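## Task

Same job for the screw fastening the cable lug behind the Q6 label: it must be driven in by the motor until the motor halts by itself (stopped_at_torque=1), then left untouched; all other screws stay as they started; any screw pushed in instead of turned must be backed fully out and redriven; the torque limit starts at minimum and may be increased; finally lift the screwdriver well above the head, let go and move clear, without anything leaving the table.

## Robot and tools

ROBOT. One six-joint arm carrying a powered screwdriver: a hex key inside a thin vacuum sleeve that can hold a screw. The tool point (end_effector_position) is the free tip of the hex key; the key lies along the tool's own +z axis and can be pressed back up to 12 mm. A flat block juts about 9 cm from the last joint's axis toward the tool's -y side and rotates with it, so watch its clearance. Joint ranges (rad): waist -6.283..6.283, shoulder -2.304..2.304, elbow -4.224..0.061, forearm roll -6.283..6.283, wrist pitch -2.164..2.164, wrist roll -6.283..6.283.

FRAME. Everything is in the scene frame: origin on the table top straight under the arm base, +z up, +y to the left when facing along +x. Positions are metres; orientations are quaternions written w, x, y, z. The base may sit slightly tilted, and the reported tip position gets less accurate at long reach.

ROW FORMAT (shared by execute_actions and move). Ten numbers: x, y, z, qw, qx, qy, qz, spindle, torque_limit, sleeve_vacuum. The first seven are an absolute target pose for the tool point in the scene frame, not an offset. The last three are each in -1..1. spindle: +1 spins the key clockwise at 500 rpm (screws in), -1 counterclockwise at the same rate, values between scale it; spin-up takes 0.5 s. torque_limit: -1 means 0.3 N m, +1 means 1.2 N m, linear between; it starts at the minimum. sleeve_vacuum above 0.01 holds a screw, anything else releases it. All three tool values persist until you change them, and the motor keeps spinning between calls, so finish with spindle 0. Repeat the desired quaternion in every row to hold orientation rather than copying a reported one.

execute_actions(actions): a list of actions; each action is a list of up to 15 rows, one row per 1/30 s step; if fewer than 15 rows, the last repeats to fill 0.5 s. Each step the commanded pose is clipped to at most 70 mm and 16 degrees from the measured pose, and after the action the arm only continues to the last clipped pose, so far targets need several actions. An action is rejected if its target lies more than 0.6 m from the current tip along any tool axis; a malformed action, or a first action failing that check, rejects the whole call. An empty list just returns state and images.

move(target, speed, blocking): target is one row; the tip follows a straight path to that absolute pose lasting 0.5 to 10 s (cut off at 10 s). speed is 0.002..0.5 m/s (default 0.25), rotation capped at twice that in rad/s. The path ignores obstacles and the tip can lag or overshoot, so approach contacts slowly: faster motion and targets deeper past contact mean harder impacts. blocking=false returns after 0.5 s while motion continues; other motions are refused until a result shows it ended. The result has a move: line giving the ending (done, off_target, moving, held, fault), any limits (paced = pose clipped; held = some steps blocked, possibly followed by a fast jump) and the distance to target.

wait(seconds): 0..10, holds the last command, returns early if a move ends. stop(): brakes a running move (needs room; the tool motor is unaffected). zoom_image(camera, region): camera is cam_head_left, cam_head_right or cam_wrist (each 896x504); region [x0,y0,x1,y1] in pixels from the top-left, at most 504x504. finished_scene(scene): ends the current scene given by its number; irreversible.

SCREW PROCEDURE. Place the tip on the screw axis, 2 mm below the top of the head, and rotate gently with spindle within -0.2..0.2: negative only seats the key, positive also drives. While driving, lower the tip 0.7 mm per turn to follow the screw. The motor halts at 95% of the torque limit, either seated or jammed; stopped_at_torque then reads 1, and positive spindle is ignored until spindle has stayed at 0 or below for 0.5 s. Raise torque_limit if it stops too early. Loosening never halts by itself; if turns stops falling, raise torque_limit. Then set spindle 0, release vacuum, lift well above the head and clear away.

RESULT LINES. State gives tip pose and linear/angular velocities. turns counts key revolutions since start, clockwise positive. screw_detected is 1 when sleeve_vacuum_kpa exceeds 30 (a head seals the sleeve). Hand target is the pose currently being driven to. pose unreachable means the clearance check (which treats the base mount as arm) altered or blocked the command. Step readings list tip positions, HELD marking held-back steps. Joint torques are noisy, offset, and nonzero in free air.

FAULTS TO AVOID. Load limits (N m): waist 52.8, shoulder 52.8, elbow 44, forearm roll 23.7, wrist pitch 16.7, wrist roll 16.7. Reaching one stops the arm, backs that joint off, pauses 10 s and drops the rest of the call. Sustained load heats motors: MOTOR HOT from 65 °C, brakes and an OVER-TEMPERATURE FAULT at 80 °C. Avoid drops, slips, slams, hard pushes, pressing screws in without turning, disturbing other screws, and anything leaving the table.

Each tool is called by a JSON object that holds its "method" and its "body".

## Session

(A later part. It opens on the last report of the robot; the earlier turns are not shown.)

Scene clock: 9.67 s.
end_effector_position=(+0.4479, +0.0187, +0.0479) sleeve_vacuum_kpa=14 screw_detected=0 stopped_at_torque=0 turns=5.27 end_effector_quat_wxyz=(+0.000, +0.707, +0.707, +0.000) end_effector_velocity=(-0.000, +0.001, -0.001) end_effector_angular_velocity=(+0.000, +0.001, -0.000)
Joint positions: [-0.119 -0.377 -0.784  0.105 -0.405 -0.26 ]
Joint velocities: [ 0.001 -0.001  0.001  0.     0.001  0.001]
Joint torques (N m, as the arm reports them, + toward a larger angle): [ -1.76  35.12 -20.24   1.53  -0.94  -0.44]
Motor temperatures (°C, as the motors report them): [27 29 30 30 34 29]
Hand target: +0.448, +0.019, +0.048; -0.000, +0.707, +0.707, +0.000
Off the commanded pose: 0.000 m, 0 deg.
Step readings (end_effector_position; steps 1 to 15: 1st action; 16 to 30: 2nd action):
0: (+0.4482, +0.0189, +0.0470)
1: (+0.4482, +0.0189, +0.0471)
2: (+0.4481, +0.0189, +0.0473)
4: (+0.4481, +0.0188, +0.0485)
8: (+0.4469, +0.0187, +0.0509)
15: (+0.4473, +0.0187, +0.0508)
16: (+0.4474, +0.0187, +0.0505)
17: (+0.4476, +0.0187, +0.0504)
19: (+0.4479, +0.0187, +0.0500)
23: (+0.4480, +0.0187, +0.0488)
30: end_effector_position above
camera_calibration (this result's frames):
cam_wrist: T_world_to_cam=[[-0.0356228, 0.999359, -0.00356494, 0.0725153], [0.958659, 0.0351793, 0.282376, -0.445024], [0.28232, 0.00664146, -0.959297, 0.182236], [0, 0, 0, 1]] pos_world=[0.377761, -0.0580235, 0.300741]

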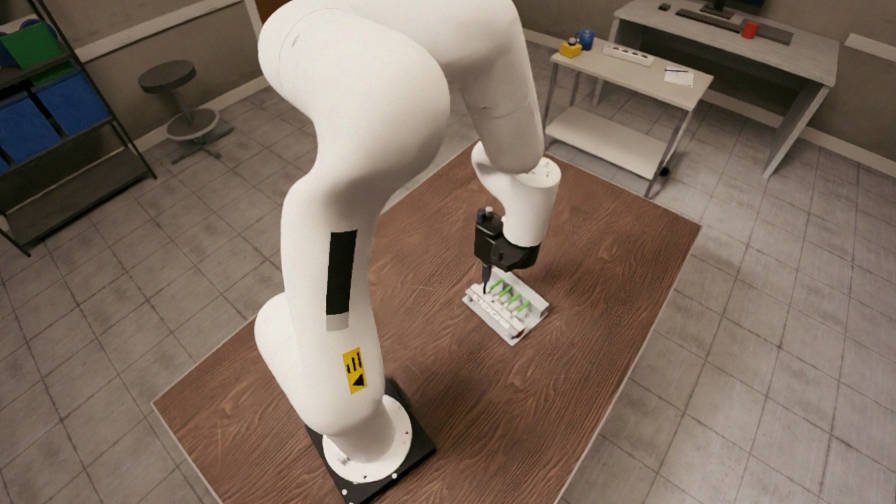

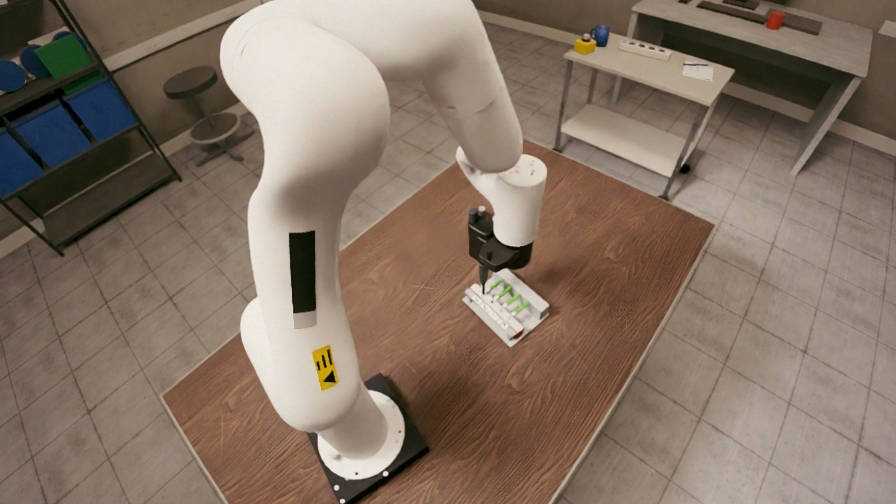

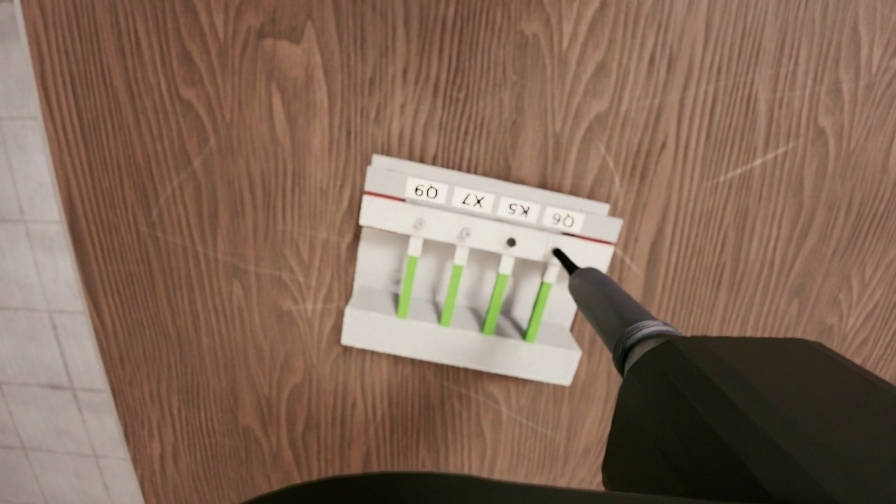

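{"method": "execute_actions", "body": {"actions": [[[0.4479,0.0187,0.0477,0,0.7071,0.7071,0,-0.08,1,1],[0.448,0.0188,0.0476,0,0.7071,0.7071,0,-0.08,1,1],[0.448,0.0188,0.0475,0,0.7071,0.7071,0,-0.08,1,1],[0.448,0.0188,0.0475,0,0.7071,0.7071,0,-0.08,1,1],[0.448,0.0188,0.0475,0,0.7071,0.7071,0,-0.08,1,1],[0.448,0.0188,0.0475,0,0.7071,0.7071,0,-0.08,1,1],[0.448,0.0188,0.0475,0,0.7071,0.7071,0,-0.08,1,1],[0.448,0.0188,0.0475,0,0.7071,0.7071,0,-0.08,1,1],[0.448,0.0188,0.0475,0,0.7071,0.7071,0,-0.08,1,1],[0.448,0.0188,0.0475,0,0.7071,0.7071,0,-0.08,1,1],[0.448,0.0188,0.0475,0,0.7071,0.7071,0,-0.08,1,1],[0.448,0.0188,0.0475,0,0.7071,0.7071,0,-0.08,1,1],[0.448,0.0188,0.0475,0,0.7071,0.7071,0,-0.08,1,1],[0.448,0.0188,0.0475,0,0.7071,0.7071,0,-0.08,1,1],[0.448,0.0188,0.0475,0,0.7071,0.7071,0,0,1,1]]]}}

{"method": "zoom_image", "body": {"camera": "cam_wrist", "region": [532, 230, 582, 270]}}

Scene clock: 10.37 s.
end_effector_position=(+0.4480, +0.0188, +0.0475) sleeve_vacuum_kpa=14 screw_detected=0 stopped_at_torque=0 turns=4.96 end_effector_quat_wxyz=(-0.000, +0.707, +0.707, -0.000) end_effector_velocity=(+0.000, -0.000, +0.000) end_effector_angular_velocity=(-0.000, -0.001, -0.001)
Joint positions: [-0.119 -0.378 -0.784  0.105 -0.405 -0.259]
Joint velocities: [-0.    -0.    -0.001  0.     0.     0.001]
Joint torques (N m, as the arm reports them, + toward a larger angle): [ -4.59  36.54 -22.28   1.32  -0.59  -0.18]
Motor temperatures (°C, as the motors report them): [27 29 30 30 34 29]
Hand target: +0.448, +0.019, +0.047; -0.000, +0.707, +0.707, +0.000
Off the commanded pose: 0.000 m, 0 deg.
Step readings (end_effector_position):
0: (+0.4479, +0.0187, +0.0478)
1: (+0.4478, +0.0187, +0.0478)
2: (+0.4478, +0.0187, +0.0478)
4: (+0.4478, +0.0188, +0.0476)
8: (+0.4478, +0.0188, +0.0475)
15: end_effector_position above
camera_calibration (this result's frames):
cam_wrist: T_world_to_cam=[[-0.0356517, 0.999358, -0.00351208, 0.0724062], [0.958744, 0.0351941, 0.282085, -0.444976], [0.282027, 0.00668961, -0.959383, 0.181976], [0, 0, 0, 1]] pos_world=[0.377878, -0.0579165, 0.30036]

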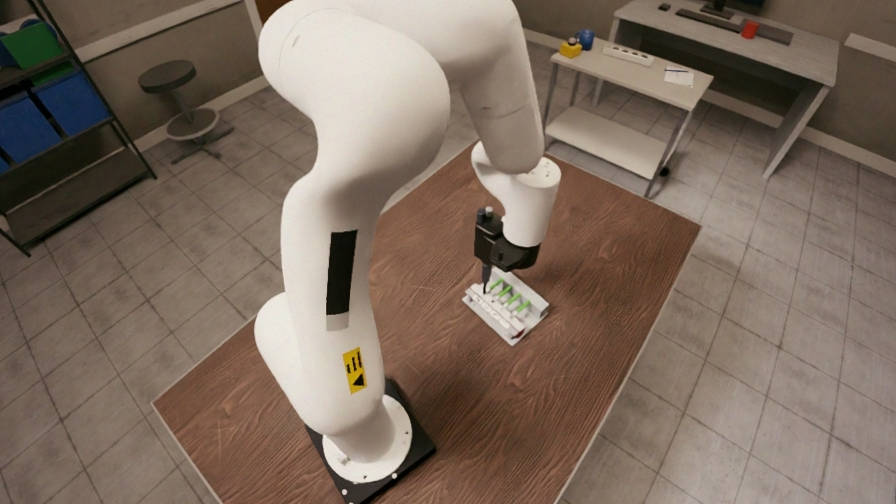

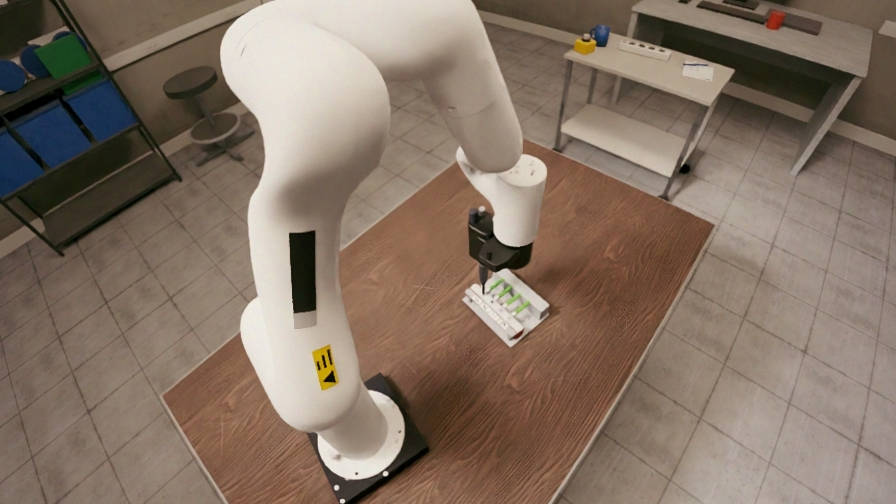

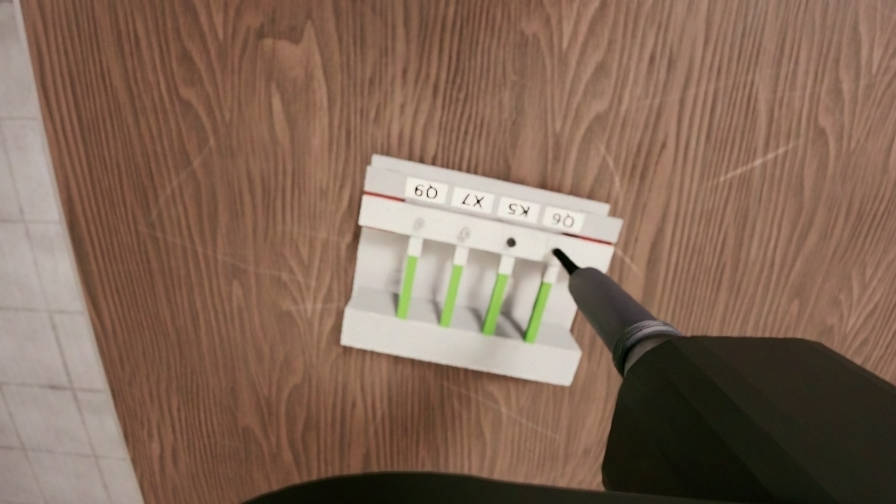

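Region (532, 230, 582, 270) of cam_wrist's 896x504 image, scaled by 10.080, with more detail than that image has; it fills the top 403 rows of this view, and the rest is white.

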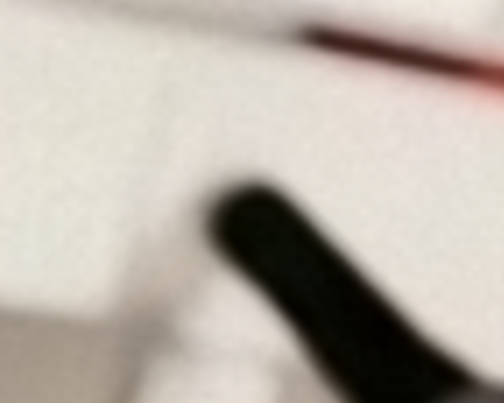

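{"method": "execute_actions", "body": {"actions": [[[0.448,0.0189,0.0475,0,0.7071,0.7071,0,-0.08,1,1],[0.448,0.019,0.0475,0,0.7071,0.7071,0,-0.08,1,1],[0.4481,0.0191,0.0475,0,0.7071,0.7071,0,-0.08,1,1],[0.4481,0.0192,0.0475,0,0.7071,0.7071,0,-0.08,1,1],[0.4481,0.0193,0.0475,0,0.7071,0.7071,0,-0.08,1,1],[0.4481,0.0193,0.0475,0,0.7071,0.7071,0,-0.08,1,1],[0.4481,0.0193,0.0475,0,0.7071,0.7071,0,-0.08,1,1],[0.4481,0.0193,0.0475,0,0.7071,0.7071,0,-0.08,1,1],[0.4481,0.0193,0.0475,0,0.7071,0.7071,0,-0.08,1,1],[0.4481,0.0193,0.0475,0,0.7071,0.7071,0,-0.08,1,1],[0.4481,0.0193,0.0475,0,0.7071,0.7071,0,0.1,1,1]],[[0.4481,0.0193,0.0475,0,0.7071,0.7071,0,0.1,1,1],[0.4481,0.0193,0.0475,0,0.7071,0.7071,0,0.1,1,1],[0.4481,0.0193,0.0475,0,0.7071,0.7071,0,0.1,1,1],[0.4481,0.0193,0.0475,0,0.7071,0.7071,0,0.1,1,1],[0.4481,0.0193,0.0475,0,0.7071,0.7071,0,0.1,1,1],[0.4481,0.0193,0.0475,0,0.7071,0.7071,0,0.1,1,1],[0.4481,0.0193,0.0475,0,0.7071,0.7071,0,0.1,1,1],[0.4481,0.0193,0.0475,0,0.7071,0.7071,0,0.1,1,1],[0.4481,0.0193,0.0475,0,0.7071,0.7071,0,0.1,1,1],[0.4481,0.0193,0.0475,0,0.7071,0.7071,0,0.1,1,1],[0.4481,0.0193,0.0475,0,0.7071,0.7071,0,0.1,1,1],[0.4481,0.0193,0.0475,0,0.7071,0.7071,0,0.1,1,1],[0.4481,0.0193,0.0475,0,0.7071,0.7071,0,0.1,1,1],[0.4481,0.0193,0.0475,0,0.7071,0.7071,0,0.1,1,1],[0.4481,0.0193,0.0475,0,0.7071,0.7071,0,0,1,1]]]}}

{"method": "zoom_image", "body": {"camera": "cam_wrist", "region": [532, 230, 582, 270]}}

Scene clock: 11.67 s.
end_effector_position=(+0.4483, +0.0193, +0.0475) sleeve_vacuum_kpa=39 screw_detected=1 stopped_at_torque=0 turns=5.26 end_effector_quat_wxyz=(+0.000, +0.707, +0.707, +0.000) end_effector_velocity=(-0.001, -0.001, -0.001) end_effector_angular_velocity=(+0.000, +0.002, -0.002)
Joint positions: [-0.118 -0.378 -0.784  0.105 -0.404 -0.258]
Joint velocities: [-0.001 -0.001  0.001 -0.    -0.001  0.001]
Joint torques (N m, as the arm reports them, + toward a larger angle): [ -0.68  33.8  -20.67   1.12  -1.31  -0.47]
Motor temperatures (°C, as the motors report them): [27 29 30 30 34 29]
Hand target: +0.448, +0.019, +0.047; +0.000, +0.707, +0.707, +0.000
Off the commanded pose: 0.000 m, 0 deg.
Step readings (end_effector_position; steps 1 to 15: 1st action; 16 to 30: 2nd action):
0: (+0.4480, +0.0188, +0.0475)
1: (+0.4480, +0.0188, +0.0475)
2: (+0.4480, +0.0188, +0.0475)
4: (+0.4480, +0.0190, +0.0475)
8: (+0.4481, +0.0193, +0.0475)
15: (+0.4483, +0.0192, +0.0475)
16: (+0.4483, +0.0192, +0.0475)
17: (+0.4483, +0.0192, +0.0475)
19: (+0.4486, +0.0193, +0.0476)
23: (+0.4485, +0.0193, +0.0475)
30: end_effector_position above
camera_calibration (this result's frames):
cam_wrist: T_world_to_cam=[[-0.0355471, 0.999361, -0.00365024, 0.0719233], [0.958586, 0.0351291, 0.282629, -0.445321], [0.282577, 0.00654759, -0.959222, 0.181658], [0, 0, 0, 1]] pos_world=[0.378103, -0.0574231, 0.300373]

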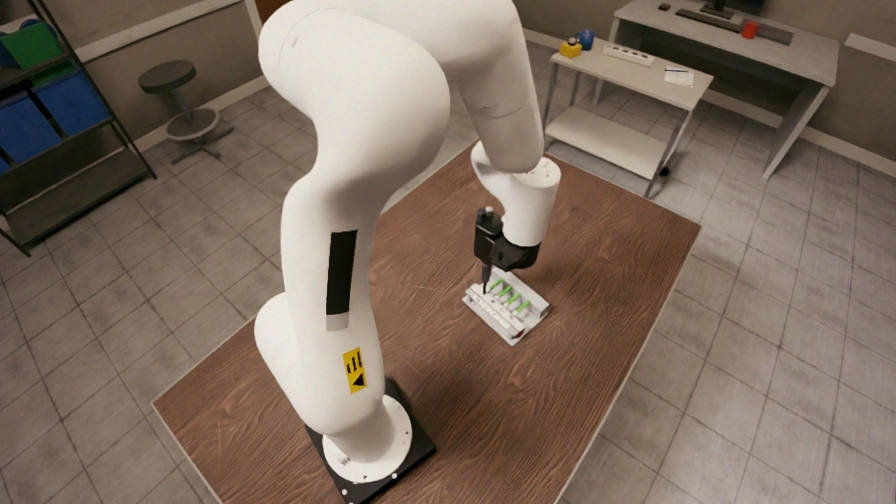

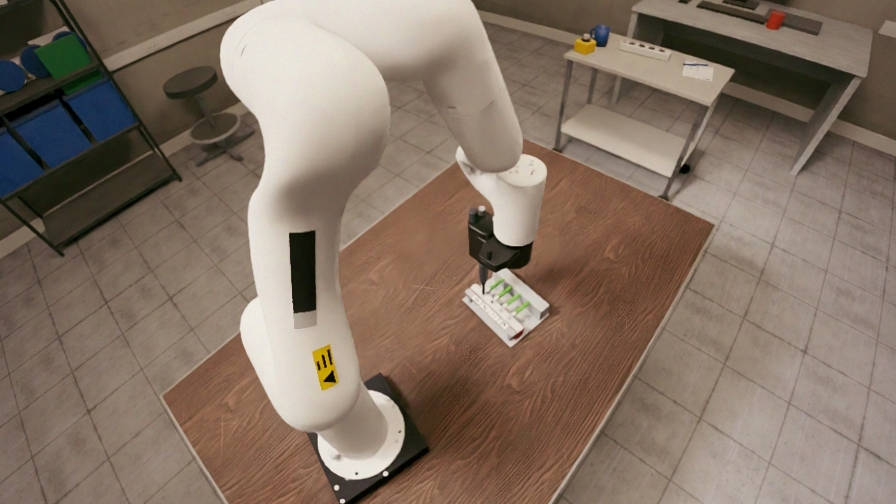

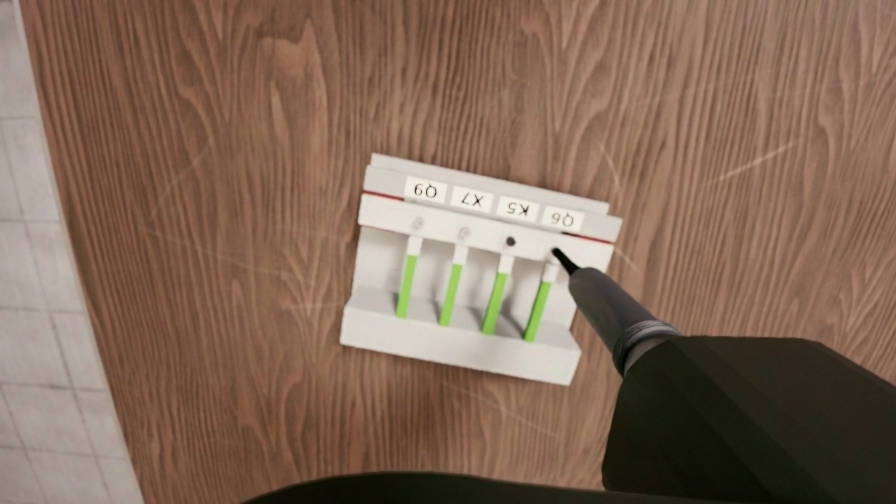

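Region (532, 230, 582, 270) of cam_wrist's 896x504 image, scaled by 10.080, with more detail than that image has; it fills the top 403 rows of this view, and the rest is white.

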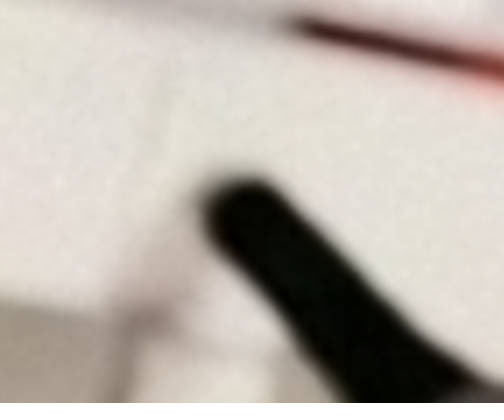

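The key is engaged; driving the screw in.

{"method": "execute_actions", "body": {"actions": [[[0.4483,0.0193,0.0473,0,0.7071,0.7071,0,0.6,1,1],[0.4484,0.0193,0.0471,0,0.7071,0.7071,0,0.6,1,1],[0.4485,0.0193,0.047,0,0.7071,0.7071,0,0.6,1,1],[0.4485,0.0193,0.0469,0,0.7071,0.7071,0,0.6,1,1],[0.4485,0.0193,0.0468,0,0.7071,0.7071,0,0.6,1,1],[0.4485,0.0193,0.0467,0,0.7071,0.7071,0,0.6,1,1],[0.4485,0.0193,0.0466,0,0.7071,0.7071,0,0.6,1,1],[0.4485,0.0193,0.0465,0,0.7071,0.7071,0,0.6,1,1],[0.4485,0.0193,0.0464,0,0.7071,0.7071,0,0.6,1,1],[0.4485,0.0193,0.0463,0,0.7071,0.7071,0,0.6,1,1],[0.4485,0.0193,0.0462,0,0.7071,0.7071,0,0.6,1,1],[0.4485,0.0193,0.0461,0,0.7071,0.7071,0,0.6,1,1],[0.4485,0.0193,0.046,0,0.7071,0.7071,0,0.6,1,1],[0.4485,0.0193,0.0459,0,0.7071,0.7071,0,0.6,1,1],[0.4485,0.0193,0.0458,0,0.7071,0.7071,0,0.6,1,1]],[[0.4485,0.0193,0.0456,0,0.7071,0.7071,0,0.6,1,1],[0.4485,0.0193,0.0455,0,0.7071,0.7071,0,0.6,1,1],[0.4485,0.0193,0.0454,0,0.7071,0.7071,0,0.6,1,1],[0.4485,0.0193,0.0453,0,0.7071,0.7071,0,0.6,1,1],[0.4485,0.0193,0.0451,0,0.7071,0.7071,0,0.6,1,1],[0.4485,0.0193,0.045,0,0.7071,0.7071,0,0.6,1,1],[0.4485,0.0193,0.0449,0,0.7071,0.7071,0,0.6,1,1],[0.4485,0.0193,0.0448,0,0.7071,0.7071,0,0.6,1,1],[0.4485,0.0193,0.0446,0,0.7071,0.7071,0,0.6,1,1],[0.4485,0.0193,0.0445,0,0.7071,0.7071,0,0.6,1,1],[0.4485,0.0193,0.0444,0,0.7071,0.7071,0,0.6,1,1],[0.4485,0.0193,0.0443,0,0.7071,0.7071,0,0.6,1,1],[0.4485,0.0193,0.0442,0,0.7071,0.7071,0,0.6,1,1],[0.4485,0.0193,0.0441,0,0.7071,0.7071,0,0.6,1,1],[0.4485,0.0193,0.044,0,0.7071,0.7071,0,0,1,1]]]}}

Scene clock: 12.97 s.
end_effector_position=(+0.4485, +0.0193, +0.0443) sleeve_vacuum_kpa=40 screw_detected=1 stopped_at_torque=0 turns=9.43 end_effector_quat_wxyz=(-0.000, +0.707, +0.707, -0.000) end_effector_velocity=(-0.000, -0.000, -0.003) end_effector_angular_velocity=(-0.000, +0.000, -0.000)
Joint positions: [-0.117 -0.386 -0.785  0.107 -0.398 -0.26 ]
Joint velocities: [-0.    -0.006  0.001  0.001  0.007 -0.001]
Joint torques (N m, as the arm reports them, + toward a larger angle): [ -0.29  32.84 -19.81   0.53  -1.27  -0.5 ]
Motor temperatures (°C, as the motors report them): [27 29 30 30 34 29]
Hand target: +0.448, +0.019, +0.044; -0.000, +0.707, +0.707, +0.000
Off the commanded pose: 0.000 m, 0 deg.
Step readings (end_effector_position; steps 1 to 15: 1st action; 16 to 30: 2nd action):
0: (+0.4483, +0.0193, +0.0475)
1: (+0.4483, +0.0193, +0.0475)
2: (+0.4483, +0.0193, +0.0475)
4: (+0.4483, +0.0193, +0.0472)
8: (+0.4484, +0.0193, +0.0468)
15: (+0.4484, +0.0193, +0.0461)
16: (+0.4484, +0.0193, +0.0460)
17: (+0.4484, +0.0193, +0.0458)
19: (+0.4484, +0.0193, +0.0456)
23: (+0.4484, +0.0193, +0.0451)
30: end_effector_position above
camera_calibration (this result's frames):
cam_wrist: T_world_to_cam=[[-0.0356557, 0.999358, -0.00350829, 0.0719112], [0.958746, 0.0351969, 0.282076, -0.444563], [0.282018, 0.00669404, -0.959386, 0.178751], [0, 0, 0, 1]] pos_world=[0.378376, -0.0574143, 0.297144]

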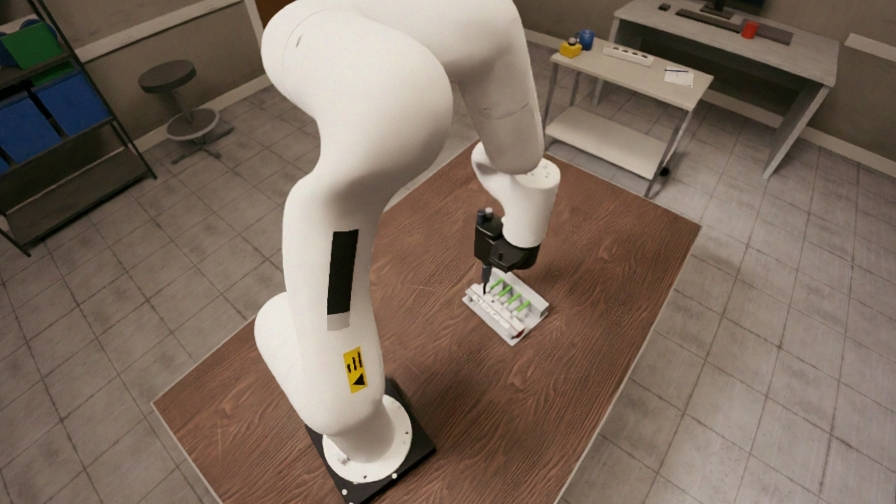

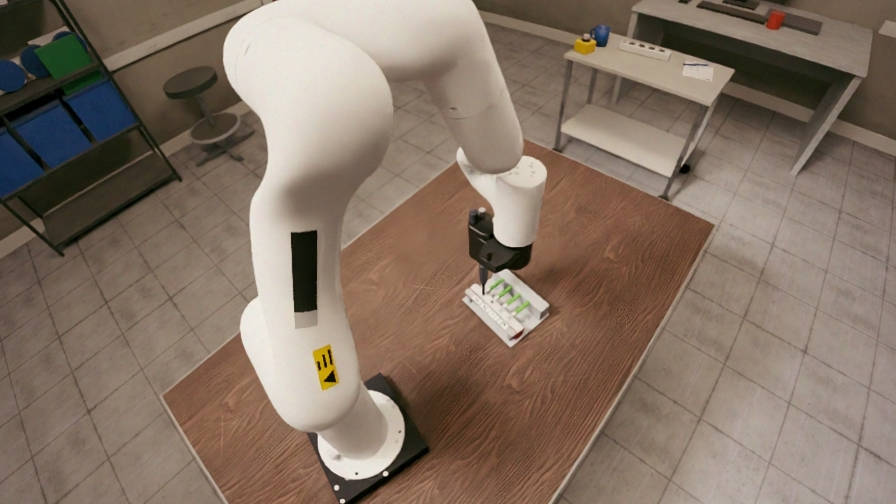

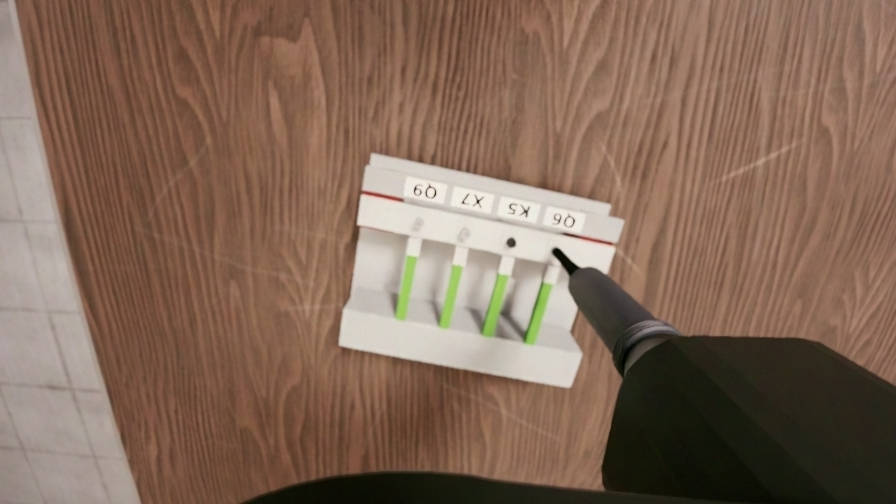

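{"method": "execute_actions", "body": {"actions": [[[0.4485,0.0193,0.0439,0,0.7071,0.7071,0,0.6,1,1],[0.4485,0.0193,0.0438,0,0.7071,0.7071,0,0.6,1,1],[0.4485,0.0193,0.0437,0,0.7071,0.7071,0,0.6,1,1],[0.4485,0.0193,0.0436,0,0.7071,0.7071,0,0.6,1,1],[0.4485,0.0193,0.0435,0,0.7071,0.7071,0,0.6,1,1],[0.4485,0.0193,0.0434,0,0.7071,0.7071,0,0.6,1,1],[0.4485,0.0193,0.0433,0,0.7071,0.7071,0,0.6,1,1],[0.4485,0.0193,0.0432,0,0.7071,0.7071,0,0.6,1,1],[0.4485,0.0193,0.0431,0,0.7071,0.7071,0,0.6,1,1],[0.4485,0.0193,0.043,0,0.7071,0.7071,0,0.6,1,1],[0.4485,0.0193,0.0429,0,0.7071,0.7071,0,0.6,1,1],[0.4485,0.0193,0.0428,0,0.7071,0.7071,0,0.6,1,1],[0.4485,0.0193,0.0428,0,0.7071,0.7071,0,0.6,1,1],[0.4485,0.0193,0.0428,0,0.7071,0.7071,0,0.6,1,1],[0.4485,0.0193,0.0428,0,0.7071,0.7071,0,0,1,1]]]}}

Scene clock: 13.70 s.
end_effector_position=(+0.4485, +0.0193, +0.0429) sleeve_vacuum_kpa=40 screw_detected=1 stopped_at_torque=1 turns=9.64 end_effector_quat_wxyz=(-0.000, +0.707, +0.707, +0.000) end_effector_velocity=(-0.000, +0.000, -0.001) end_effector_angular_velocity=(+0.001, +0.001, +0.001)
Joint positions: [-0.117 -0.389 -0.785  0.108 -0.395 -0.26 ]
Joint velocities: [ 0.    -0.003  0.     0.002  0.003 -0.003]
Joint torques (N m, as the arm reports them, + toward a larger angle): [ -0.29  34.18 -20.65   1.11  -1.25  -0.29]
Motor temperatures (°C, as the motors report them): [27 29 30 30 34 29]
Hand target: +0.448, +0.019, +0.043; -0.000, +0.707, +0.707, +0.000
Off the commanded pose: 0.000 m, 0 deg.
Step readings (end_effector_position):
0: (+0.4485, +0.0193, +0.0440)
1: (+0.4485, +0.0193, +0.0440)
2: (+0.4485, +0.0193, +0.0440)
4: (+0.4485, +0.0193, +0.0439)
8: (+0.4485, +0.0193, +0.0435)
15: end_effector_position above
camera_calibration (this result's frames):
cam_wrist: T_world_to_cam=[[-0.0353195, 0.99937, -0.00349344, 0.0717652], [0.958746, 0.03487, 0.282116, -0.444206], [0.28206, 0.00661487, -0.959374, 0.17737], [0, 0, 0, 1]] pos_world=[0.378387, -0.0574038, 0.295733]

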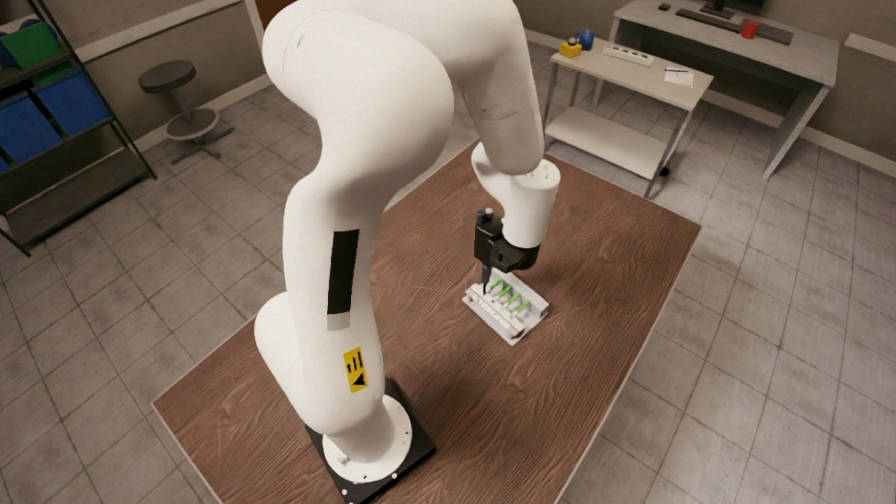

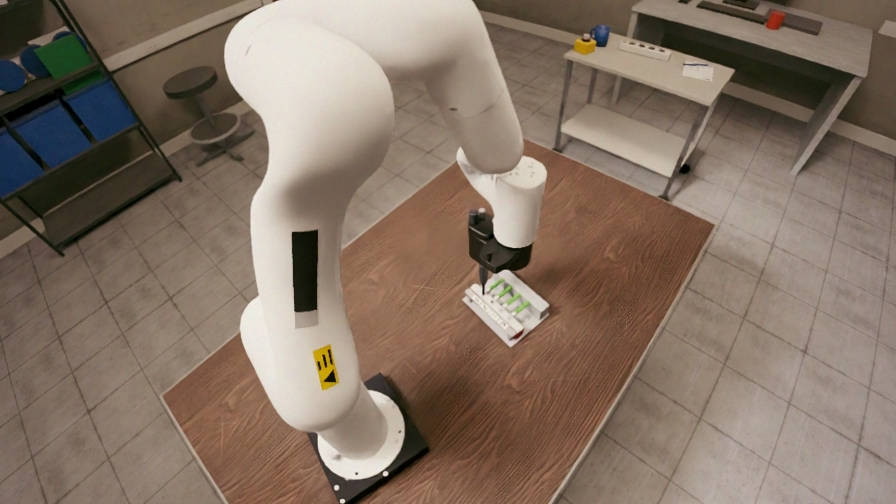

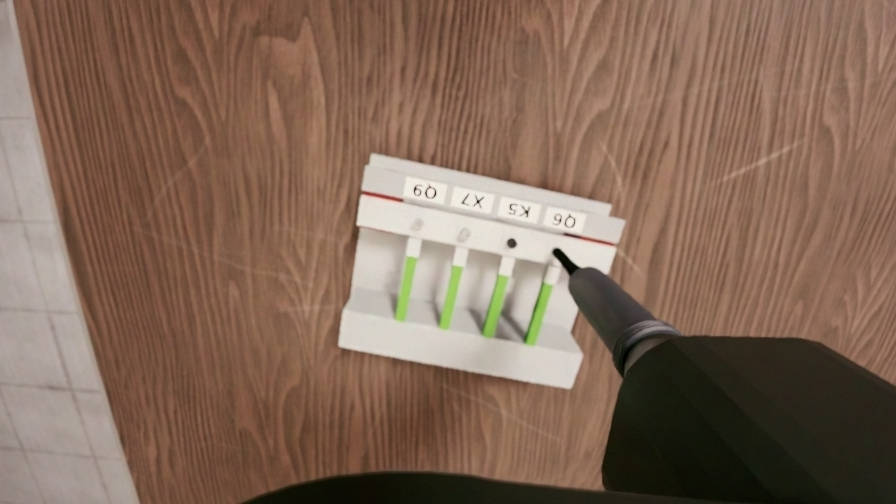

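{"method": "move", "body": {"target": [0.4485, 0.0193, 0.24, 0, 0.7071, 0.7071, 0, 0, 1, 0], "speed": 0.25}}

Scene clock: 15.03 s.
end_effector_position=(+0.4482, +0.0190, +0.2395) sleeve_vacuum_kpa=0 screw_detected=0 stopped_at_torque=1 turns=9.64 end_effector_quat_wxyz=(-0.000, +0.707, +0.707, -0.001) end_effector_velocity=(+0.002, -0.000, +0.003) end_effector_angular_velocity=(-0.001, -0.004, +0.001)
Joint positions: [-0.135 -0.077 -0.932  0.054 -0.854 -0.214]
Joint velocities: [ 0.001  0.003 -0.005 -0.001 -0.004  0.   ]
Joint torques (N m, as the arm reports them, + toward a larger angle): [ -3.28  31.35 -30.12   1.82  -0.68  -0.44]
Motor temperatures (°C, as the motors report them): [27 29 30 30 34 29]
Hand target: +0.449, +0.019, +0.240; +0.000, +0.707, +0.707, -0.000
Off the commanded pose: 0.001 m, 0 deg.
move: done
camera_calibration (this result's frames):
cam_wrist: T_world_to_cam=[[-0.0349098, 0.999381, -0.00432552, 0.0727938], [0.959048, 0.0347176, 0.281109, -0.499251], [0.281085, 0.00566507, -0.959666, 0.366665], [0, 0, 0, 1]] pos_world=[0.378283, -0.0574932, 0.492535]

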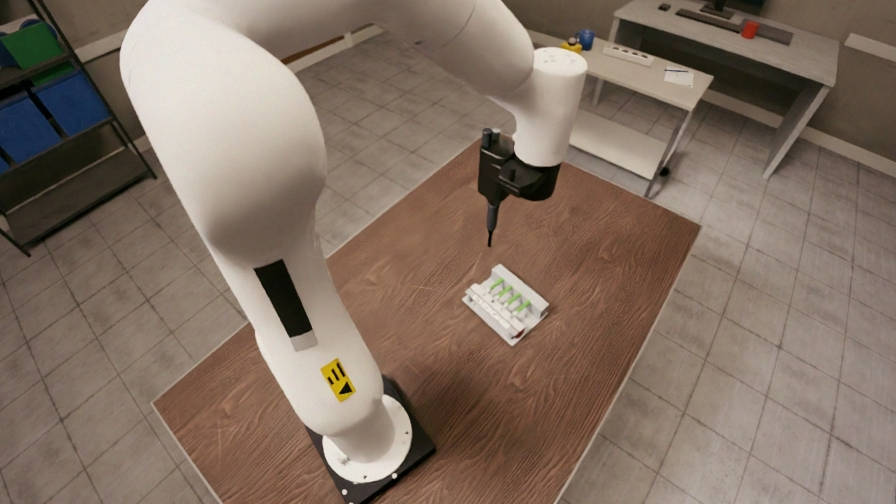

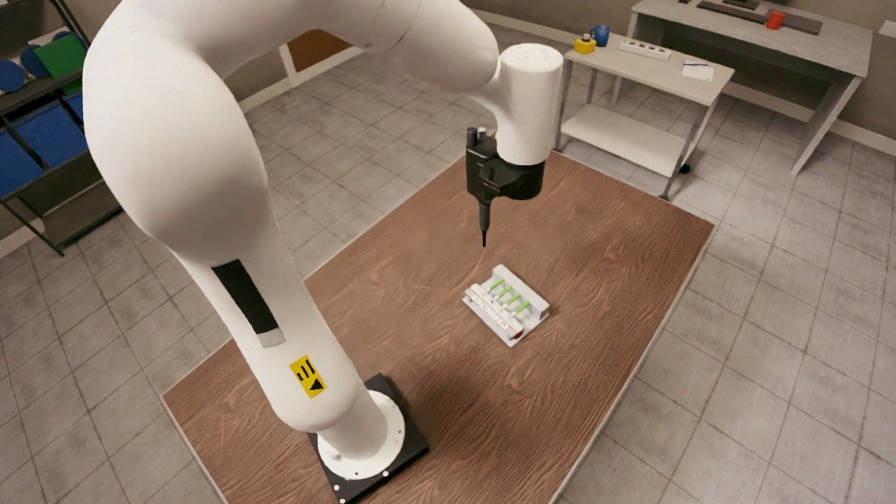

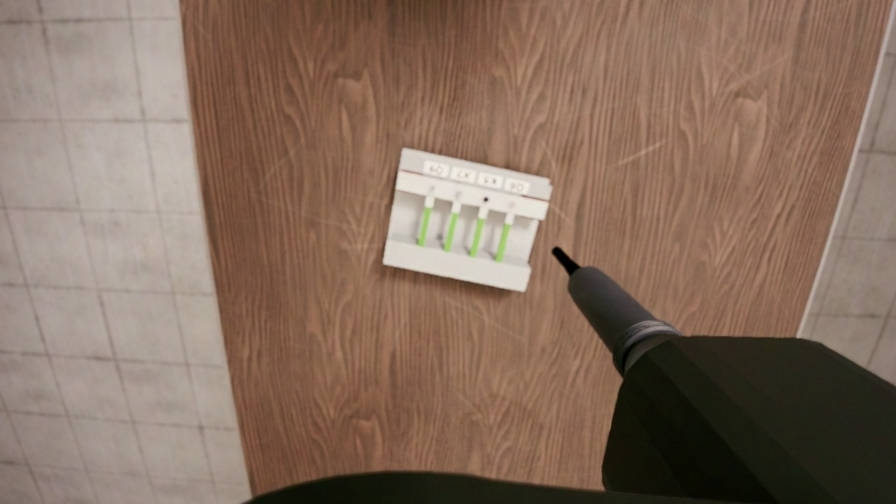

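{"method": "finished_scene", "body": {"scene": 2}}

The scene is finished: the task was done.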